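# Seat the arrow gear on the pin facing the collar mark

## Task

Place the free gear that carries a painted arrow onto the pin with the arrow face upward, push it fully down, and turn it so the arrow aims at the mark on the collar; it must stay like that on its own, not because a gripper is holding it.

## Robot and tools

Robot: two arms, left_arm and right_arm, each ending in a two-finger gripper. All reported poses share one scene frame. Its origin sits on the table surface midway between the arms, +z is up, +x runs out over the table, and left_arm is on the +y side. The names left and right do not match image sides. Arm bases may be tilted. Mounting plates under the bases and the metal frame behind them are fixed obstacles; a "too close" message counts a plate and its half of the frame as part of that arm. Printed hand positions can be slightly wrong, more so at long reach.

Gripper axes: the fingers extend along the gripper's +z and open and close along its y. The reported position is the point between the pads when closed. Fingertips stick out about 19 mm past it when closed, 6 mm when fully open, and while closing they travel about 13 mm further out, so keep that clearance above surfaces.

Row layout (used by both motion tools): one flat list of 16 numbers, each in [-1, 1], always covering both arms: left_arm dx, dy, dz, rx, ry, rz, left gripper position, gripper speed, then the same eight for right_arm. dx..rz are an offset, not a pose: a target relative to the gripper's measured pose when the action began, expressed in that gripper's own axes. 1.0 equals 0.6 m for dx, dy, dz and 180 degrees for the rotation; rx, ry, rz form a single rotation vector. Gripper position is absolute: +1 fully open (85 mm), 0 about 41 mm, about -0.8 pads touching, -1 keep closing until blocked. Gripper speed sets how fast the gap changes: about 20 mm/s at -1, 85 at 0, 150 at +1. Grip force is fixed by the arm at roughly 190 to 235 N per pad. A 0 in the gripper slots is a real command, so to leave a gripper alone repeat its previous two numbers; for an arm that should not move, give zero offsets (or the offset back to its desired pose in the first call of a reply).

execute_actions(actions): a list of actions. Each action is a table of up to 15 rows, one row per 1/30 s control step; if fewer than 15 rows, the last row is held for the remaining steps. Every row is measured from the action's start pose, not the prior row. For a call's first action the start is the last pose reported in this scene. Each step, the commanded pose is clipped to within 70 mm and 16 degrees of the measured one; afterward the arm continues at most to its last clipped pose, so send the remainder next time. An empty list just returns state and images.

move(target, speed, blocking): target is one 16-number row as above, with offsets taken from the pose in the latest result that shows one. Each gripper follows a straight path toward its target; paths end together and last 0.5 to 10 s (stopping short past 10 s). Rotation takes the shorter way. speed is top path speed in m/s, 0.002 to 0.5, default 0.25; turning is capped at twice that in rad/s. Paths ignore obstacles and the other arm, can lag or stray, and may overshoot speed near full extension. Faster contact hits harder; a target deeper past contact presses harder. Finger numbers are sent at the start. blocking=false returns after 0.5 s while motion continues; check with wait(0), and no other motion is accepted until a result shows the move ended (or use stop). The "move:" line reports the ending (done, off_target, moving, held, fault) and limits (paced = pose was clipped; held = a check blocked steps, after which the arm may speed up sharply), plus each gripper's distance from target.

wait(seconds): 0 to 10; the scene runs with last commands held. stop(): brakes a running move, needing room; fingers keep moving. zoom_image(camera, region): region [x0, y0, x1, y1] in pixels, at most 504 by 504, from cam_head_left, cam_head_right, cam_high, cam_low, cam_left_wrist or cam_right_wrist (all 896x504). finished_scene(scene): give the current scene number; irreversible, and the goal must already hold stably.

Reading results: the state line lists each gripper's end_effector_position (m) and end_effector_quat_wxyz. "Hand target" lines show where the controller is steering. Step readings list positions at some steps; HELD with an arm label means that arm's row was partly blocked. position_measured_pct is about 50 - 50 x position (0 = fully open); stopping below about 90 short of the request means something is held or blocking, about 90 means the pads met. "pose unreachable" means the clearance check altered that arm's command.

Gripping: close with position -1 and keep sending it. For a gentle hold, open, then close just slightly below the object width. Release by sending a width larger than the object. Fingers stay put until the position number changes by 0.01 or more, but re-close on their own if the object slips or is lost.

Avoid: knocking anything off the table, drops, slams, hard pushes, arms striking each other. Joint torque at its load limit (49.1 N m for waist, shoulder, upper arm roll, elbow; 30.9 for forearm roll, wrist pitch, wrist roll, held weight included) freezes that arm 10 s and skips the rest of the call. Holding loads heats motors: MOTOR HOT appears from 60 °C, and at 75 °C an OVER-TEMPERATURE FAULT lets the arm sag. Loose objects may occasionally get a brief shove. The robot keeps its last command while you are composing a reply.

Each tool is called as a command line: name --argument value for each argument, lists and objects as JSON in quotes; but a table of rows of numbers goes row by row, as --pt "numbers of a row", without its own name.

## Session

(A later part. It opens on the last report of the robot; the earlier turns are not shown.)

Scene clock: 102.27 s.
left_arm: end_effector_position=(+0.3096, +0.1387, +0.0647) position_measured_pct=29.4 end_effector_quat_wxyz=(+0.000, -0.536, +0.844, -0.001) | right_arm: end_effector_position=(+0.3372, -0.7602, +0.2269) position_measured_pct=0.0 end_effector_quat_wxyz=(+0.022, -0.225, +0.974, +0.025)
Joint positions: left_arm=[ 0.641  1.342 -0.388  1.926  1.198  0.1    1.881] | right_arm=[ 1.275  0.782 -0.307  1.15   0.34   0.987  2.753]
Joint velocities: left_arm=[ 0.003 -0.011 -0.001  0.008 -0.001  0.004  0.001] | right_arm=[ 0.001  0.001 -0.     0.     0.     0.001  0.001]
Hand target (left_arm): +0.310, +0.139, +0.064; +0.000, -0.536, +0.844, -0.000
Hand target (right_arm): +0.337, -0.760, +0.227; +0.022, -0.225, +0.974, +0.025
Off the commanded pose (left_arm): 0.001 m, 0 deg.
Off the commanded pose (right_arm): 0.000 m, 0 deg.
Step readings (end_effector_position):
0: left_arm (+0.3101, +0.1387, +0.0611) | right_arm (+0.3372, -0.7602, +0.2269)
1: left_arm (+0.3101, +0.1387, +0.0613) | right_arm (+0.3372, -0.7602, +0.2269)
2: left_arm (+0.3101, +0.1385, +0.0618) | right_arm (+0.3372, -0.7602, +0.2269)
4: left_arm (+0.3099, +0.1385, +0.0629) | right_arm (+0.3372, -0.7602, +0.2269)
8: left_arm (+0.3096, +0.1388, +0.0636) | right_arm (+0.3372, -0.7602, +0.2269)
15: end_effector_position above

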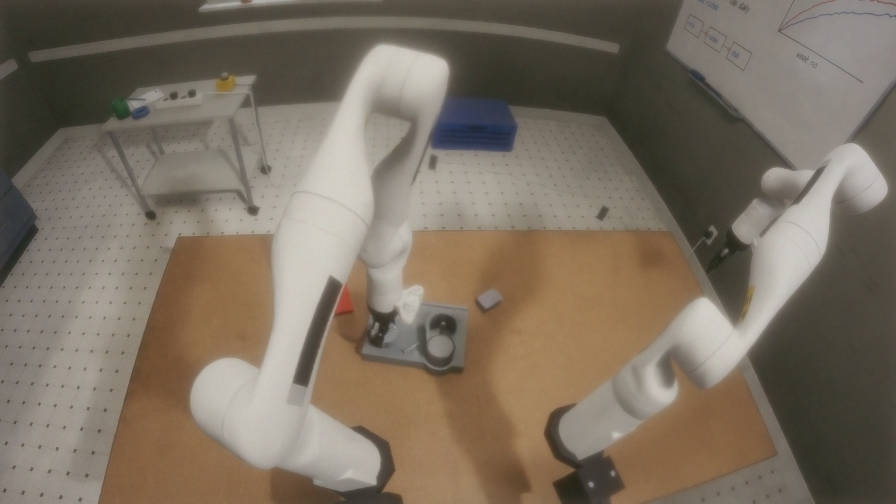

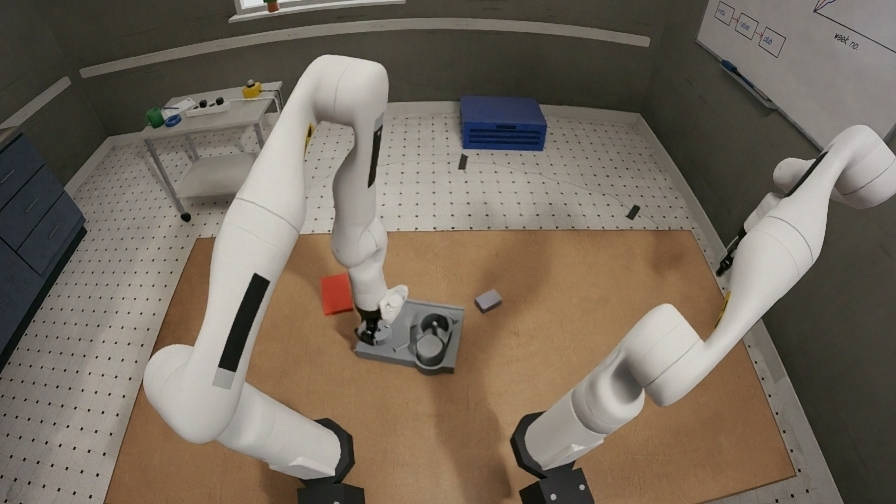

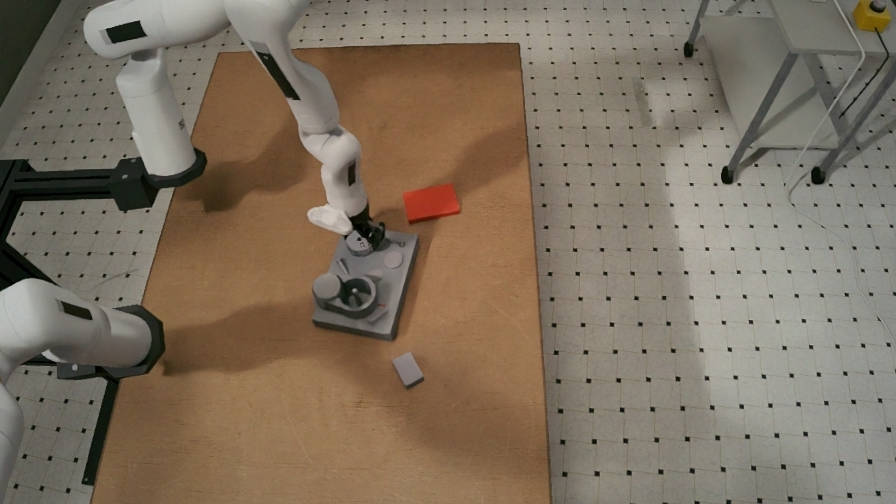

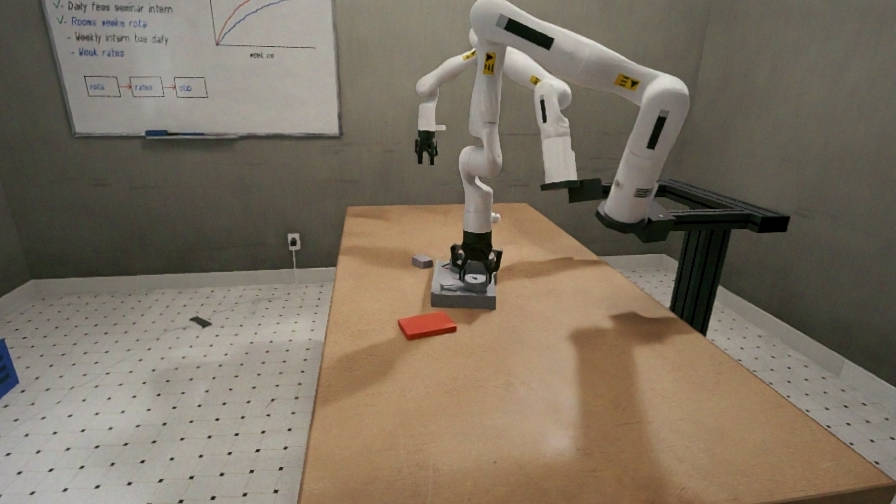

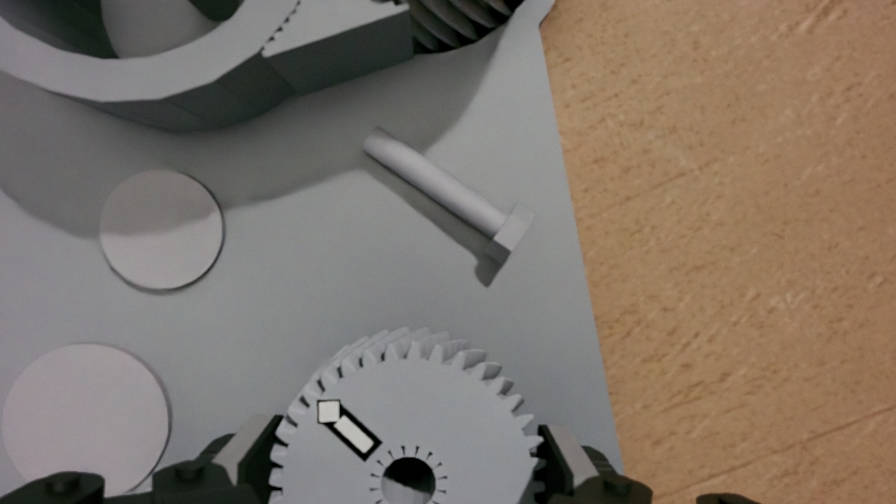

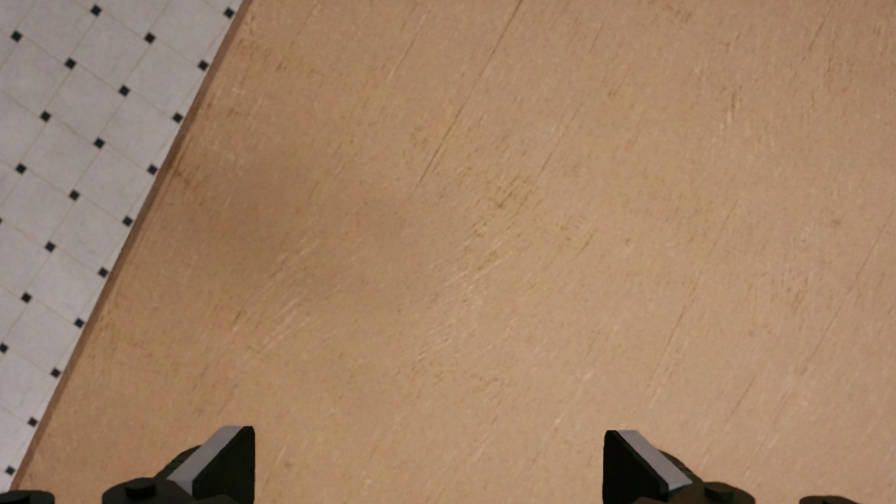

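move --target '[0.0746,-0.1207,-0.1172,0,0,-0.2944,-1,-0.5,0,0,0,0,0,0,1,0]' --speed 0.5

Scene clock: 107.07 s.
left_arm: end_effector_position=(+0.3559, +0.0671, +0.1358) position_measured_pct=30.6 end_effector_quat_wxyz=(+0.000, +0.856, -0.517, +0.001) | right_arm: end_effector_position=(+0.3372, -0.7602, +0.2269) position_measured_pct=0.0 end_effector_quat_wxyz=(+0.022, -0.225, +0.974, +0.025)
Joint positions: left_arm=[ 1.028  1.388 -0.793  1.731  1.037  0.629  3.235] | right_arm=[ 1.275  0.782 -0.307  1.15   0.34   0.987  2.753]
Joint velocities: left_arm=[ 0.005  0.012 -0.004 -0.011 -0.012  0.013  0.016] | right_arm=[-0.001  0.     0.001 -0.001 -0.     0.    -0.   ]
Hand target (left_arm): +0.356, +0.067, +0.135; +0.000, +0.856, -0.517, +0.000
Hand target (right_arm): +0.337, -0.760, +0.227; +0.022, -0.225, +0.974, +0.025
Off the commanded pose (left_arm): 0.001 m, 0 deg.
Off the commanded pose (right_arm): 0.000 m, 0 deg.
move: done

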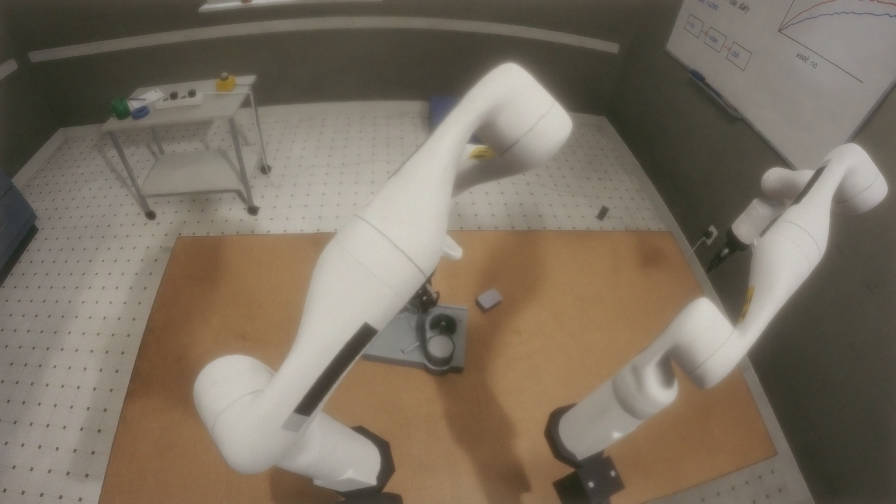

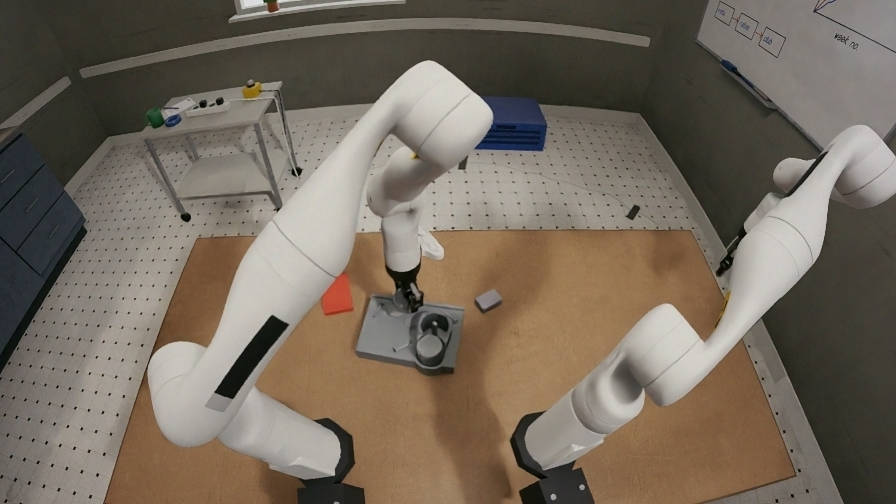

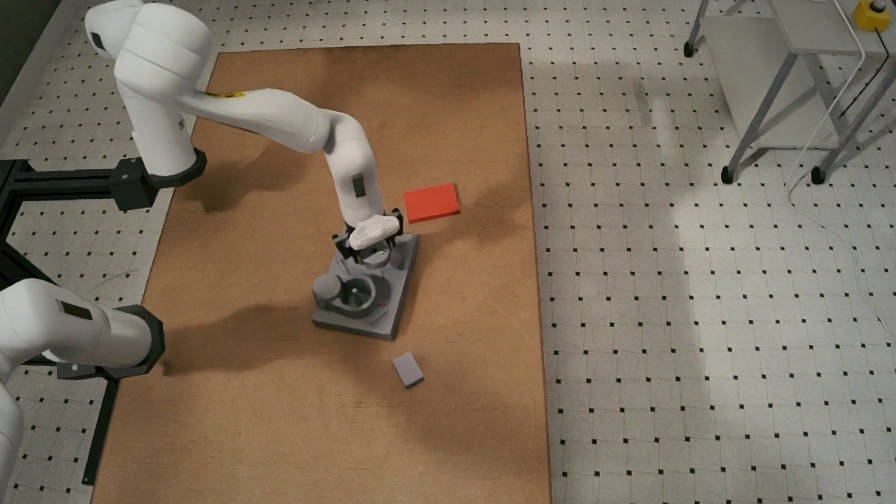

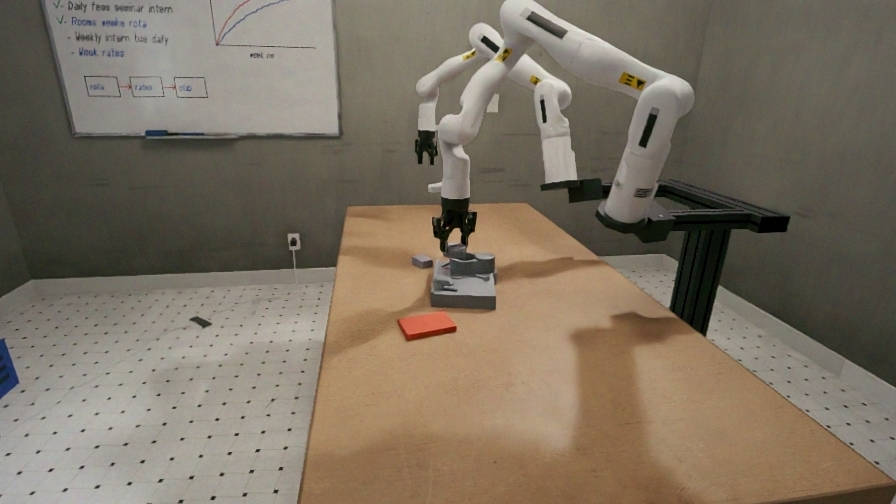

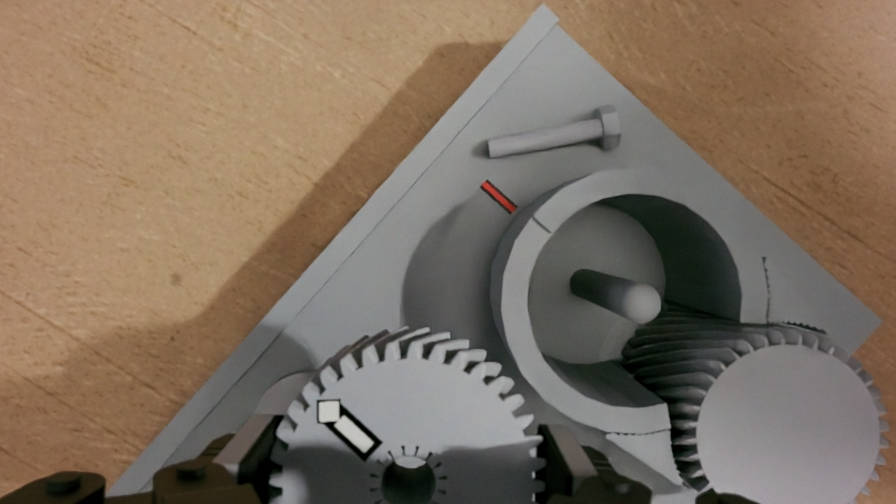

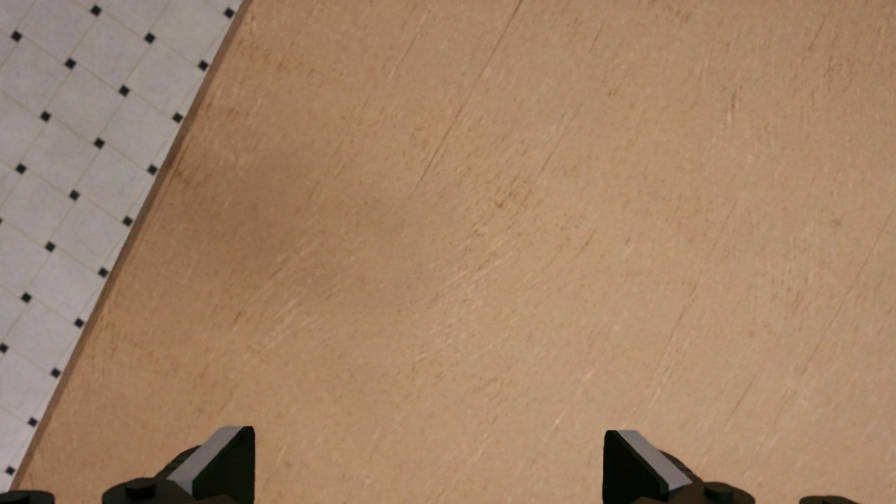

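execute_actions --actions '[]'

zoom_image --camera "cam_left_wrist" --region '[600, 280, 780, 460]'

zoom_image --camera "cam_left_wrist" --region '[470, 154, 896, 504]'

Scene clock: 108.57 s.
left_arm: end_effector_position=(+0.3557, +0.0670, +0.1355) position_measured_pct=30.6 end_effector_quat_wxyz=(+0.000, +0.856, -0.517, +0.000) | right_arm: end_effector_position=(+0.3372, -0.7602, +0.2269) position_measured_pct=0.0 end_effector_quat_wxyz=(+0.022, -0.225, +0.974, +0.025)
Joint positions: left_arm=[ 1.028  1.389 -0.793  1.73   1.036  0.63   3.236] | right_arm=[ 1.275  0.782 -0.307  1.15   0.34   0.987  2.753]
Joint velocities: left_arm=[ 0.    -0.001  0.     0.     0.001  0.002 -0.   ] | right_arm=[0.    0.    0.001 0.001 0.    0.002 0.   ]
Hand target (left_arm): +0.356, +0.067, +0.135; +0.000, +0.856, -0.517, +0.000
Hand target (right_arm): +0.337, -0.760, +0.227; +0.022, -0.225, +0.974, +0.025
Off the commanded pose (left_arm): 0.001 m, 0 deg.
Off the commanded pose (right_arm): 0.000 m, 0 deg.

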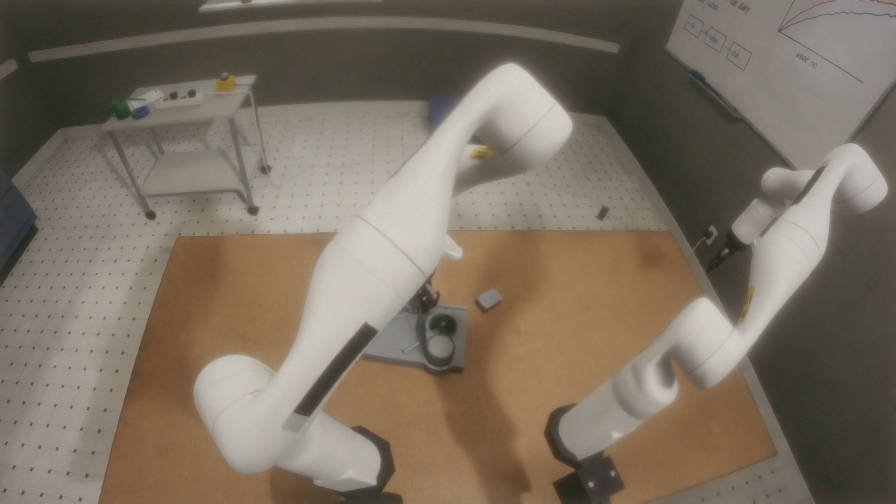

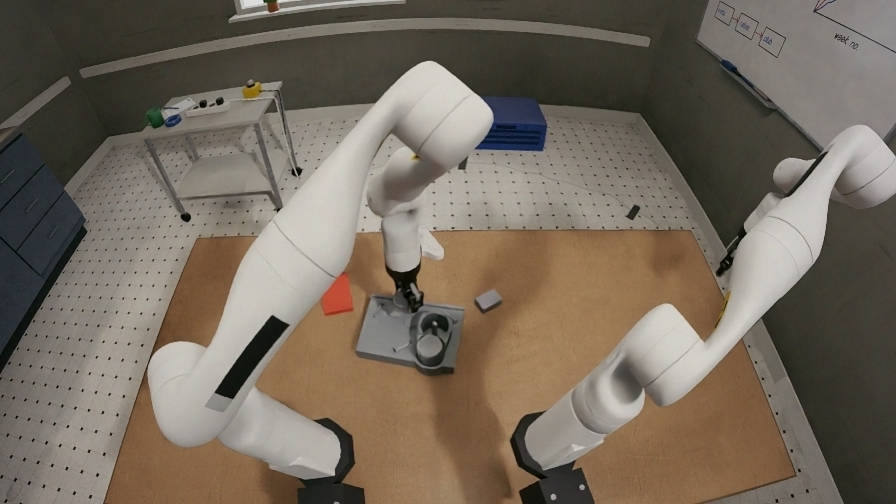

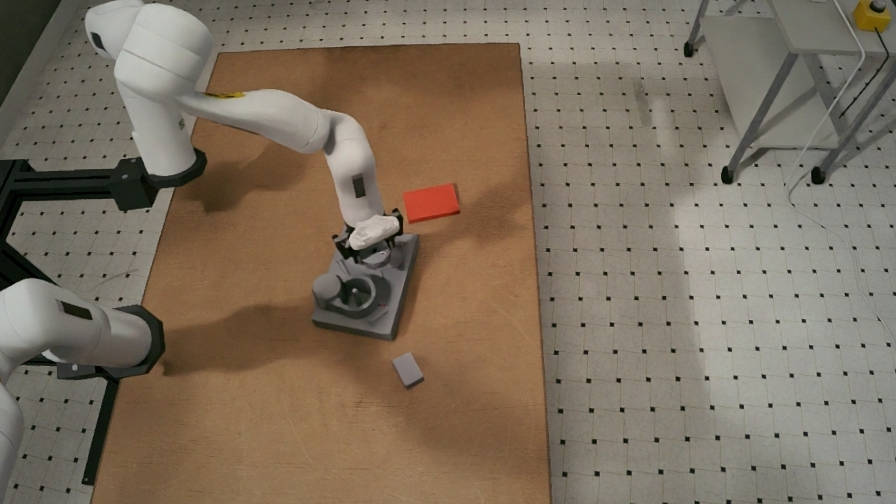

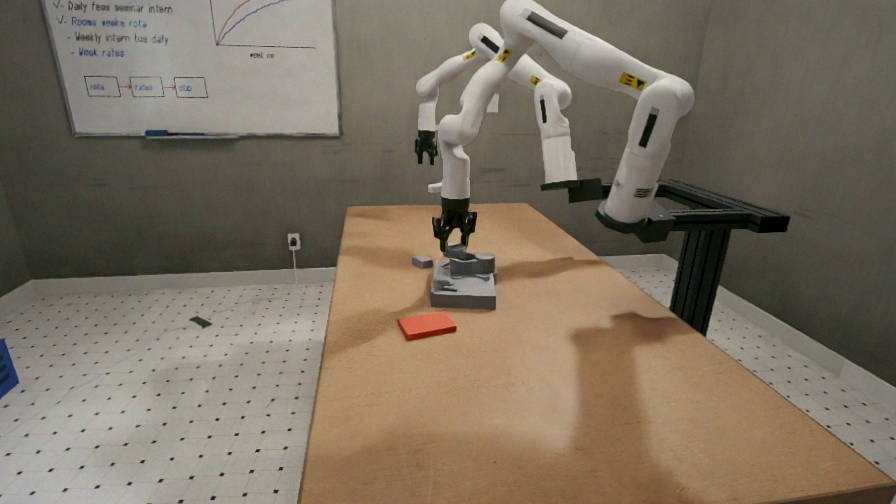

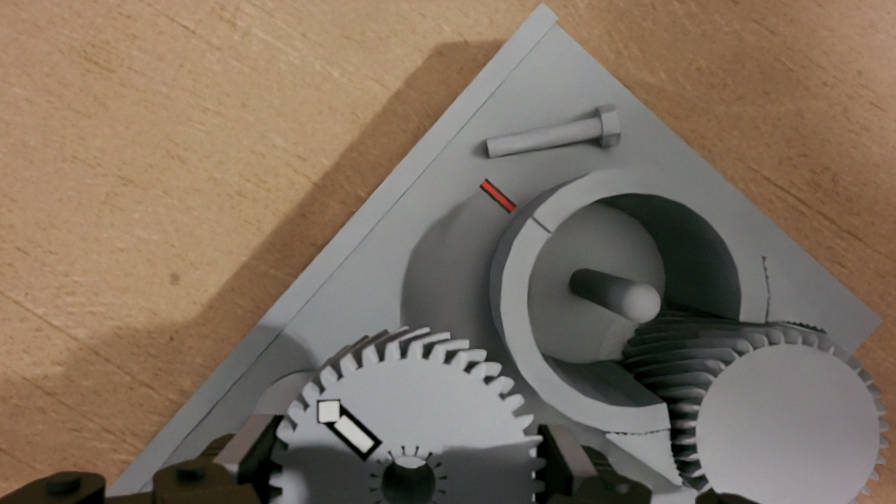

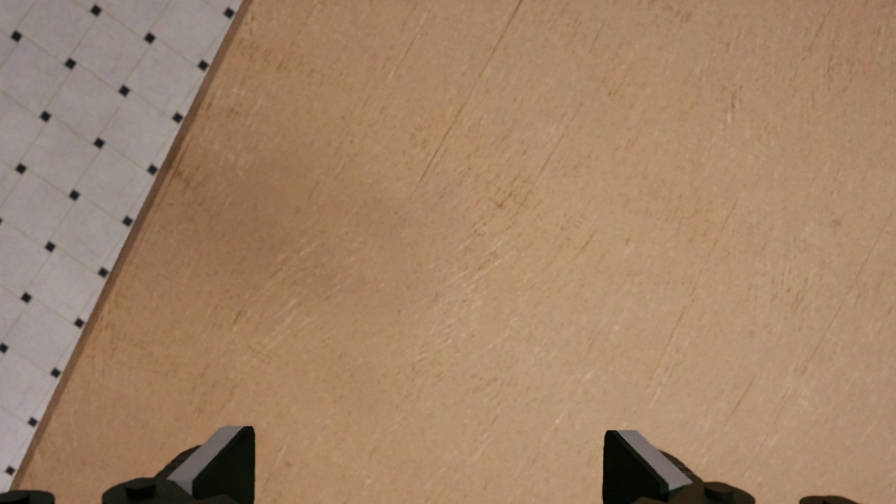

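Region (600, 280, 780, 460) of cam_left_wrist's 896x504 image, scaled by 2.800.

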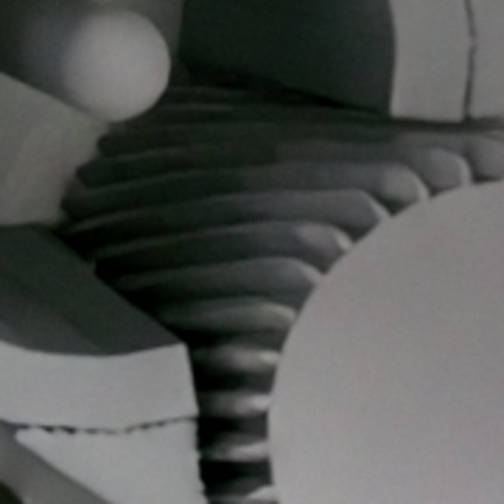

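Region (470, 154, 896, 504) of cam_left_wrist's 896x504 image, scaled by 1.183; it fills the top 414 rows of this view, and the rest is white.

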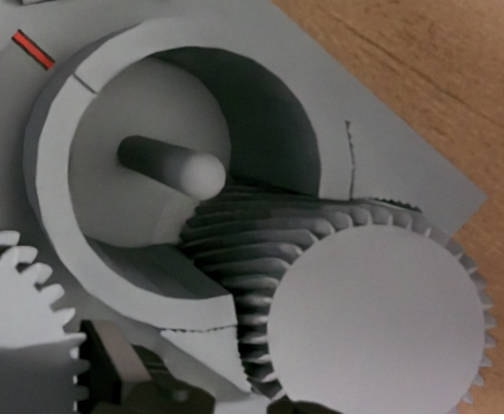

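zoom_image --camera "cam_left_wrist" --region '[610, 300, 700, 390]'

zoom_image --camera "cam_left_wrist" --region '[680, 305, 800, 405]'

zoom_image --camera "cam_left_wrist" --region '[670, 310, 896, 504]'

Region (610, 300, 700, 390) of cam_left_wrist's 896x504 image, scaled by 5.600.

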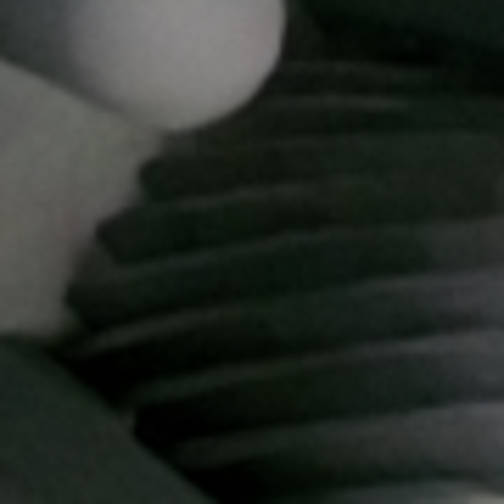

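Region (680, 305, 800, 405) of cam_left_wrist's 896x504 image, scaled by 4.200.

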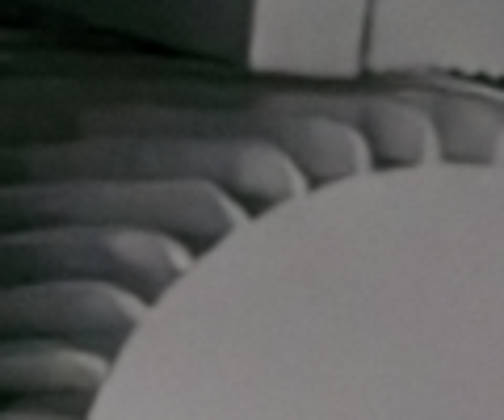

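Region (670, 310, 896, 504) of cam_left_wrist's 896x504 image, scaled by 2.230; it fills the top 433 rows of this view, and the rest is white.

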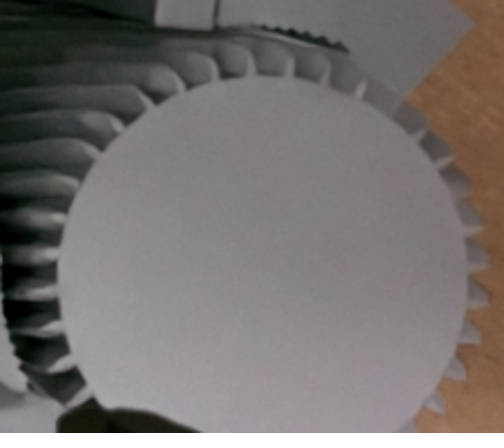

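zoom_image --camera "cam_left_wrist" --region '[520, 190, 700, 370]'

zoom_image --camera "cam_left_wrist" --region '[480, 160, 780, 440]'

Region (520, 190, 700, 370) of cam_left_wrist's 896x504 image, scaled by 2.800.

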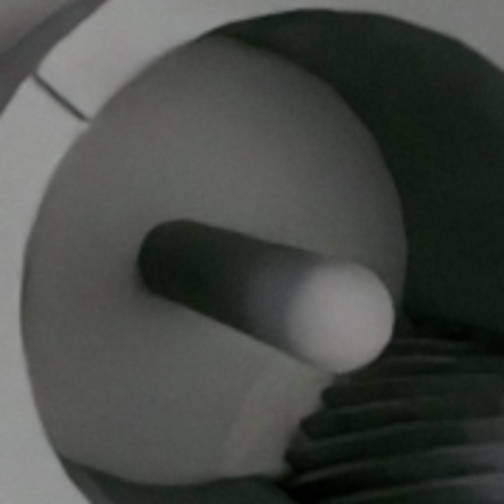

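Region (480, 160, 780, 440) of cam_left_wrist's 896x504 image, scaled by 1.680; it fills the top 470 rows of this view, and the rest is white.

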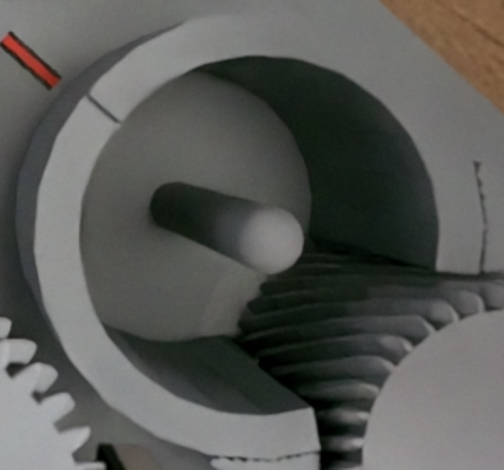

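zoom_image --camera "cam_left_wrist" --region '[260, 310, 560, 504]'

zoom_image --camera "cam_left_wrist" --region '[340, 315, 520, 415]'

zoom_image --camera "cam_low" --region '[425, 225, 505, 315]'

Region (260, 310, 560, 504) of cam_left_wrist's 896x504 image, scaled by 1.680; it fills the top 326 rows of this view, and the rest is white.

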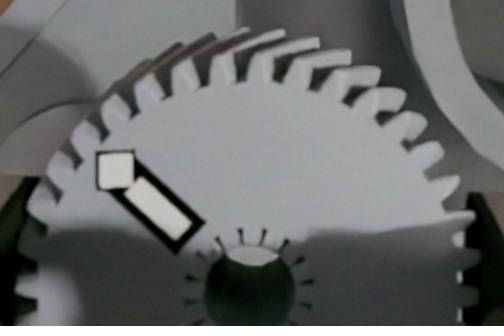

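Region (340, 315, 520, 415) of cam_left_wrist's 896x504 image, scaled by 2.800.

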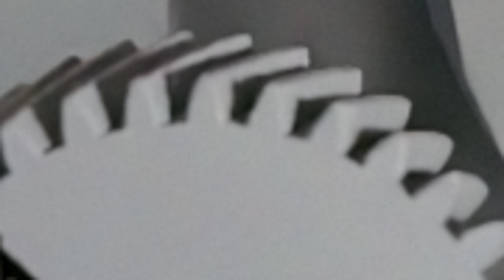

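Region (425, 225, 505, 315) of cam_low's 896x504 image, scaled by 5.600, with more detail than that image has.

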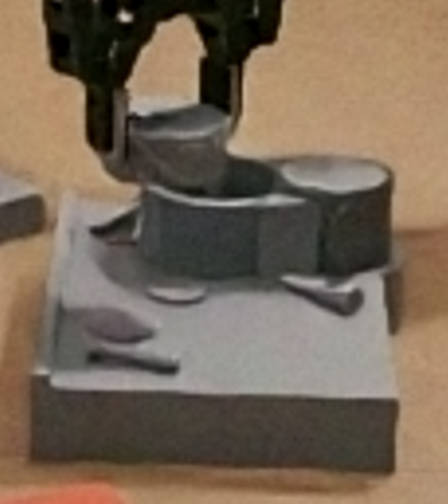

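move --target '[0.0598,0.1087,0.0258,0,0,-0.2511,-1,-0.5,0,0,0,0,0,0,1,0]' --speed 0.5

Scene clock: 163.37 s.
left_arm: end_effector_position=(+0.3146, +0.0044, +0.1202) position_measured_pct=30.6 end_effector_quat_wxyz=(+0.001, +0.989, -0.148, +0.000) | right_arm: end_effector_position=(+0.3372, -0.7602, +0.2269) position_measured_pct=0.0 end_effector_quat_wxyz=(+0.022, -0.225, +0.974, +0.025)
Joint positions: left_arm=[ 1.224  1.503 -0.85   1.719  1.198  0.722  4.086] | right_arm=[ 1.275  0.782 -0.307  1.15   0.34   0.987  2.753]
Joint velocities: left_arm=[ 0.006  0.007 -0.001 -0.007 -0.011  0.008  0.016] | right_arm=[ 0.001  0.     0.001  0.001 -0.     0.001  0.   ]
Hand target (left_arm): +0.314, +0.004, +0.120; +0.000, +0.989, -0.149, +0.000
Hand target (right_arm): +0.337, -0.760, +0.227; +0.022, -0.225, +0.974, +0.025
Off the commanded pose (left_arm): 0.001 m, 0 deg.
Off the commanded pose (right_arm): 0.000 m, 0 deg.
move: done

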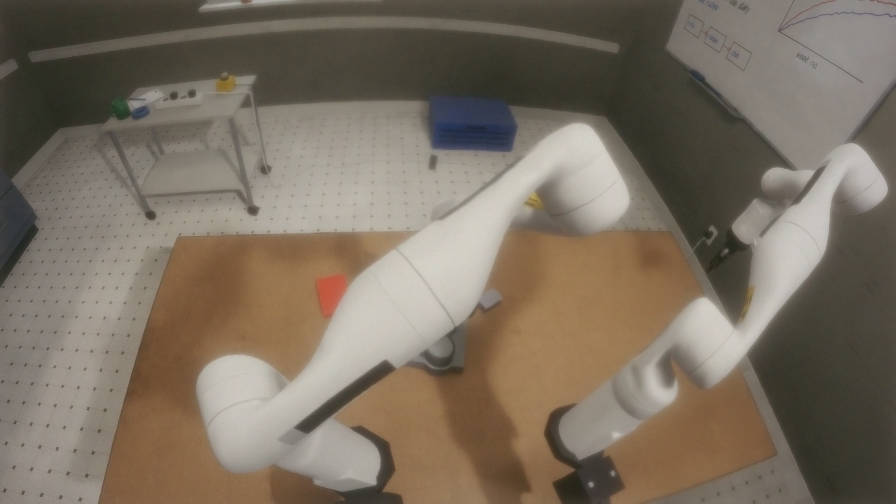

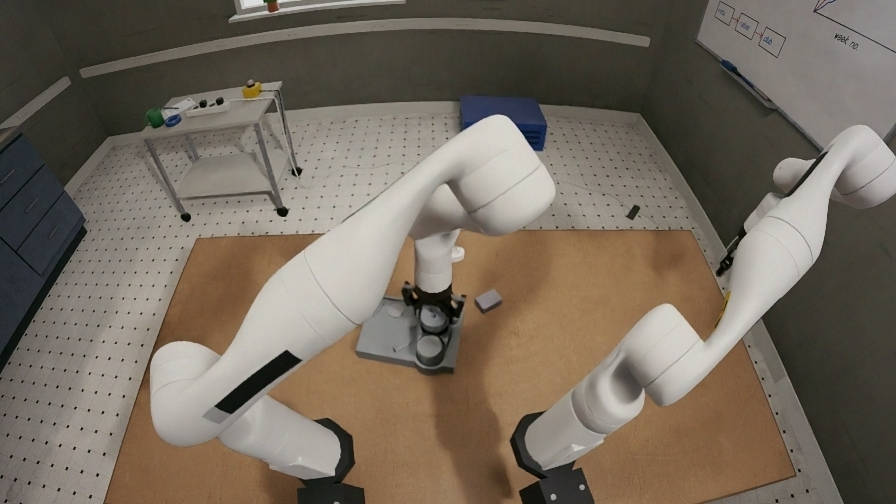

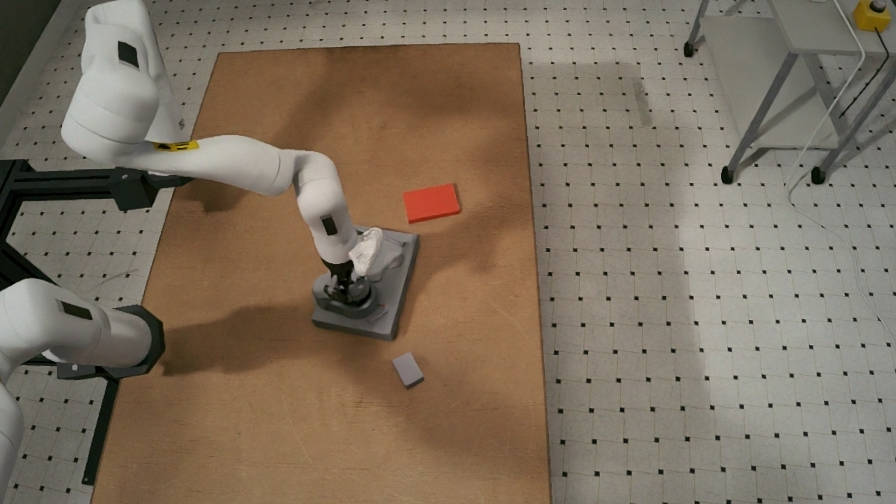

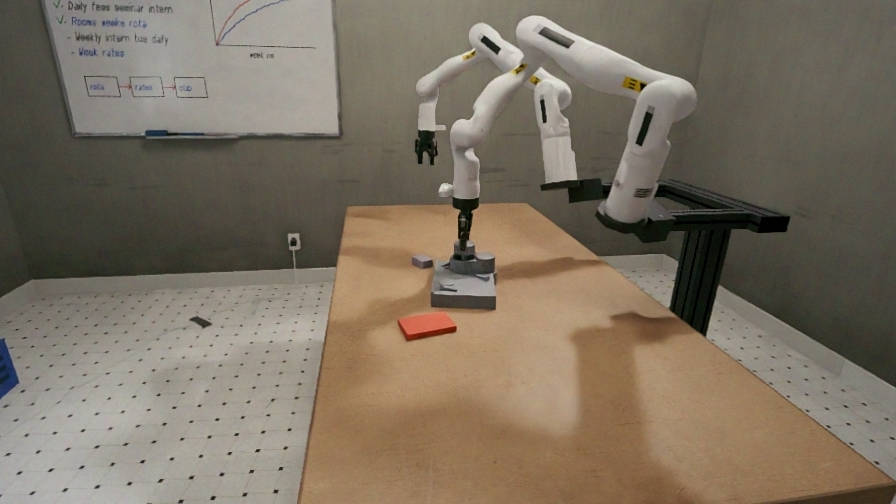

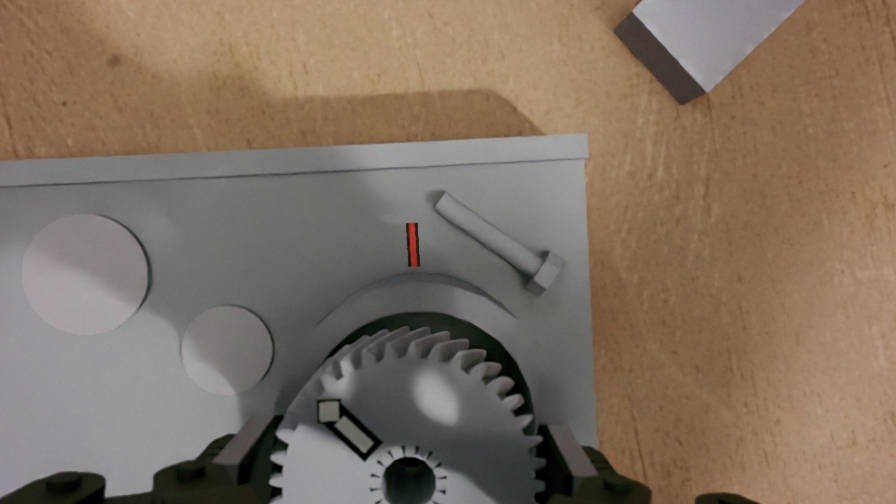

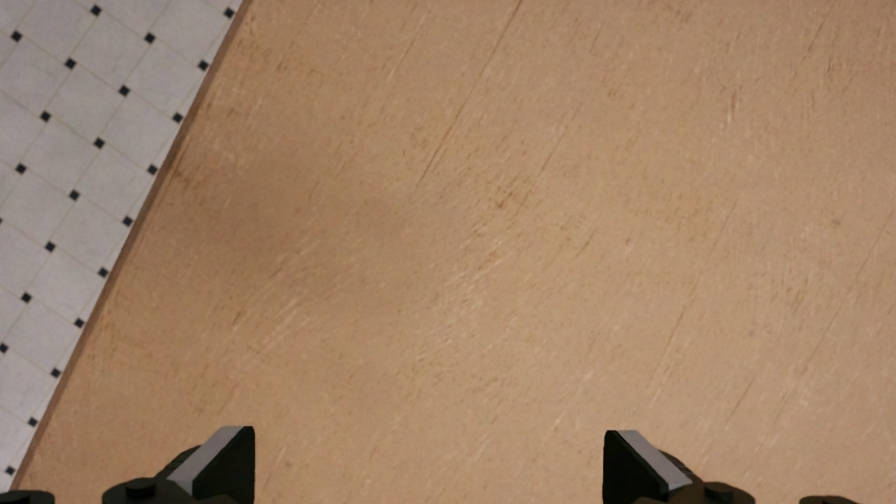

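execute_actions --actions '[]'

zoom_image --camera "cam_left_wrist" --region '[270, 210, 564, 504]'

zoom_image --camera "cam_low" --region '[435, 225, 505, 295]'

Scene clock: 165.03 s.
left_arm: end_effector_position=(+0.3144, +0.0044, +0.1200) position_measured_pct=30.6 end_effector_quat_wxyz=(+0.000, +0.989, -0.149, +0.000) | right_arm: end_effector_position=(+0.3372, -0.7602, +0.2269) position_measured_pct=0.0 end_effector_quat_wxyz=(+0.022, -0.225, +0.974, +0.025)
Joint positions: left_arm=[ 1.224  1.504 -0.85   1.719  1.197  0.722  4.087] | right_arm=[ 1.275  0.782 -0.307  1.15   0.34   0.987  2.753]
Joint velocities: left_arm=[-0.    -0.     0.002  0.     0.001 -0.     0.   ] | right_arm=[-0.     0.001 -0.     0.001 -0.     0.    -0.   ]
Hand target (left_arm): +0.314, +0.004, +0.120; +0.000, +0.989, -0.149, +0.000
Hand target (right_arm): +0.337, -0.760, +0.227; +0.022, -0.225, +0.974, +0.025
Off the commanded pose (left_arm): 0.001 m, 0 deg.
Off the commanded pose (right_arm): 0.000 m, 0 deg.

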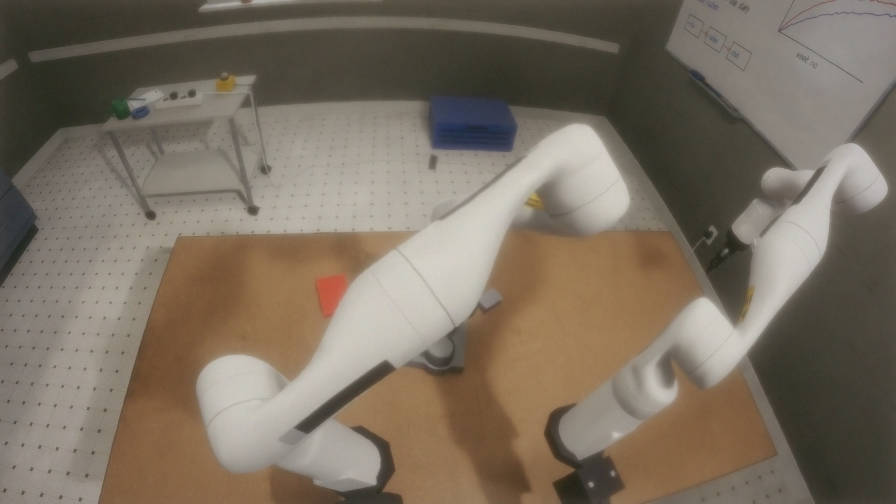

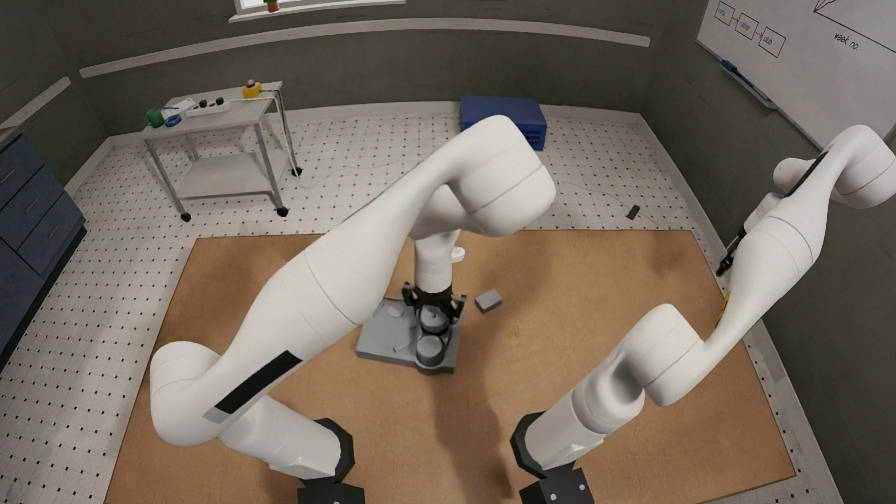

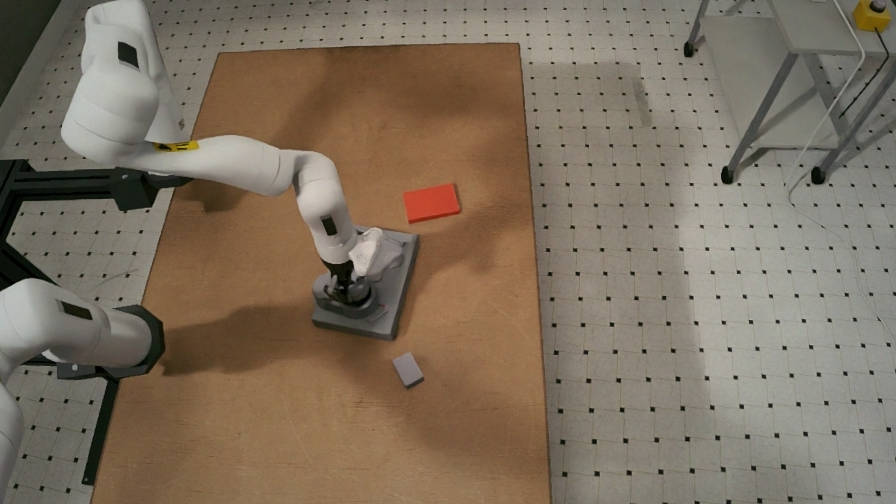

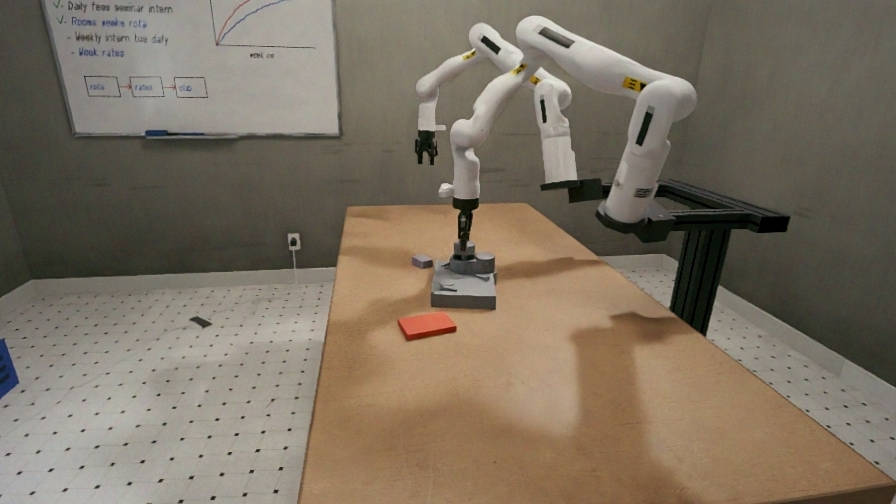

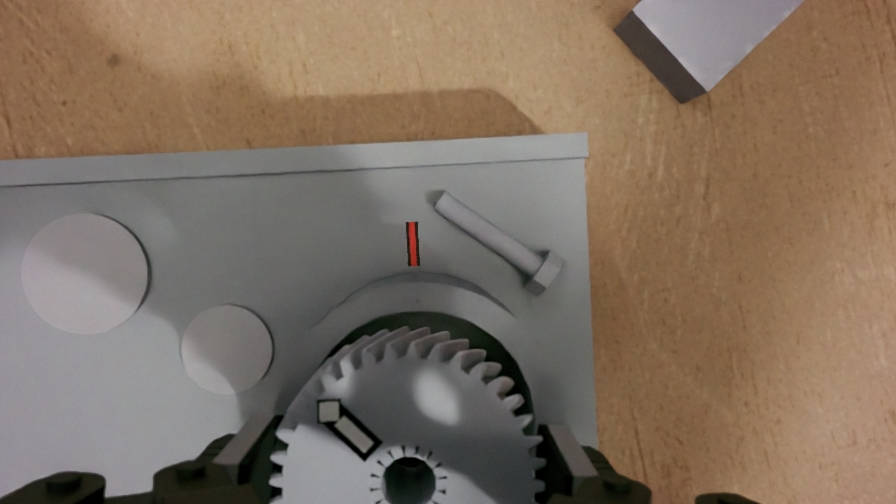

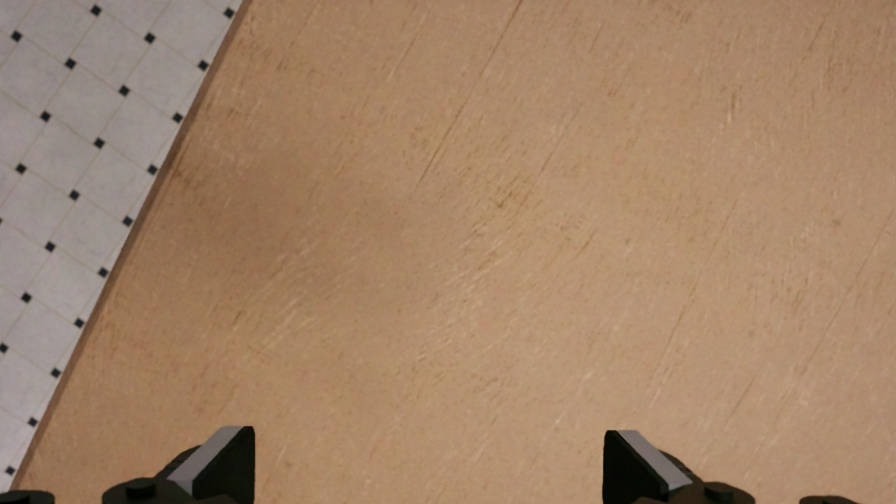

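Region (270, 210, 564, 504) of cam_left_wrist's 896x504 image, scaled by 1.714.

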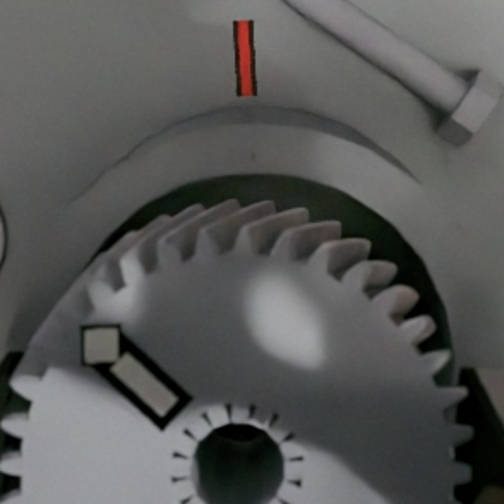

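Region (435, 225, 505, 295) of cam_low's 896x504 image, scaled by 7.200, with more detail than that image has.

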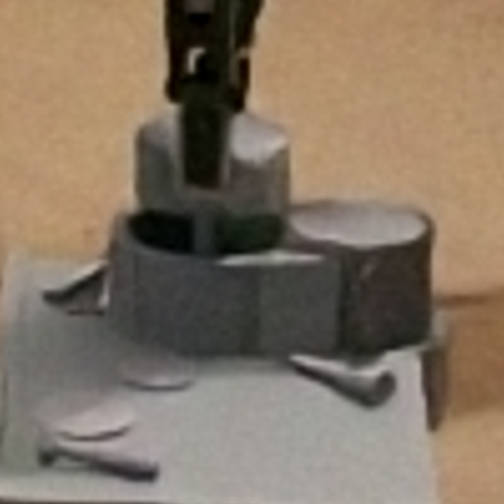

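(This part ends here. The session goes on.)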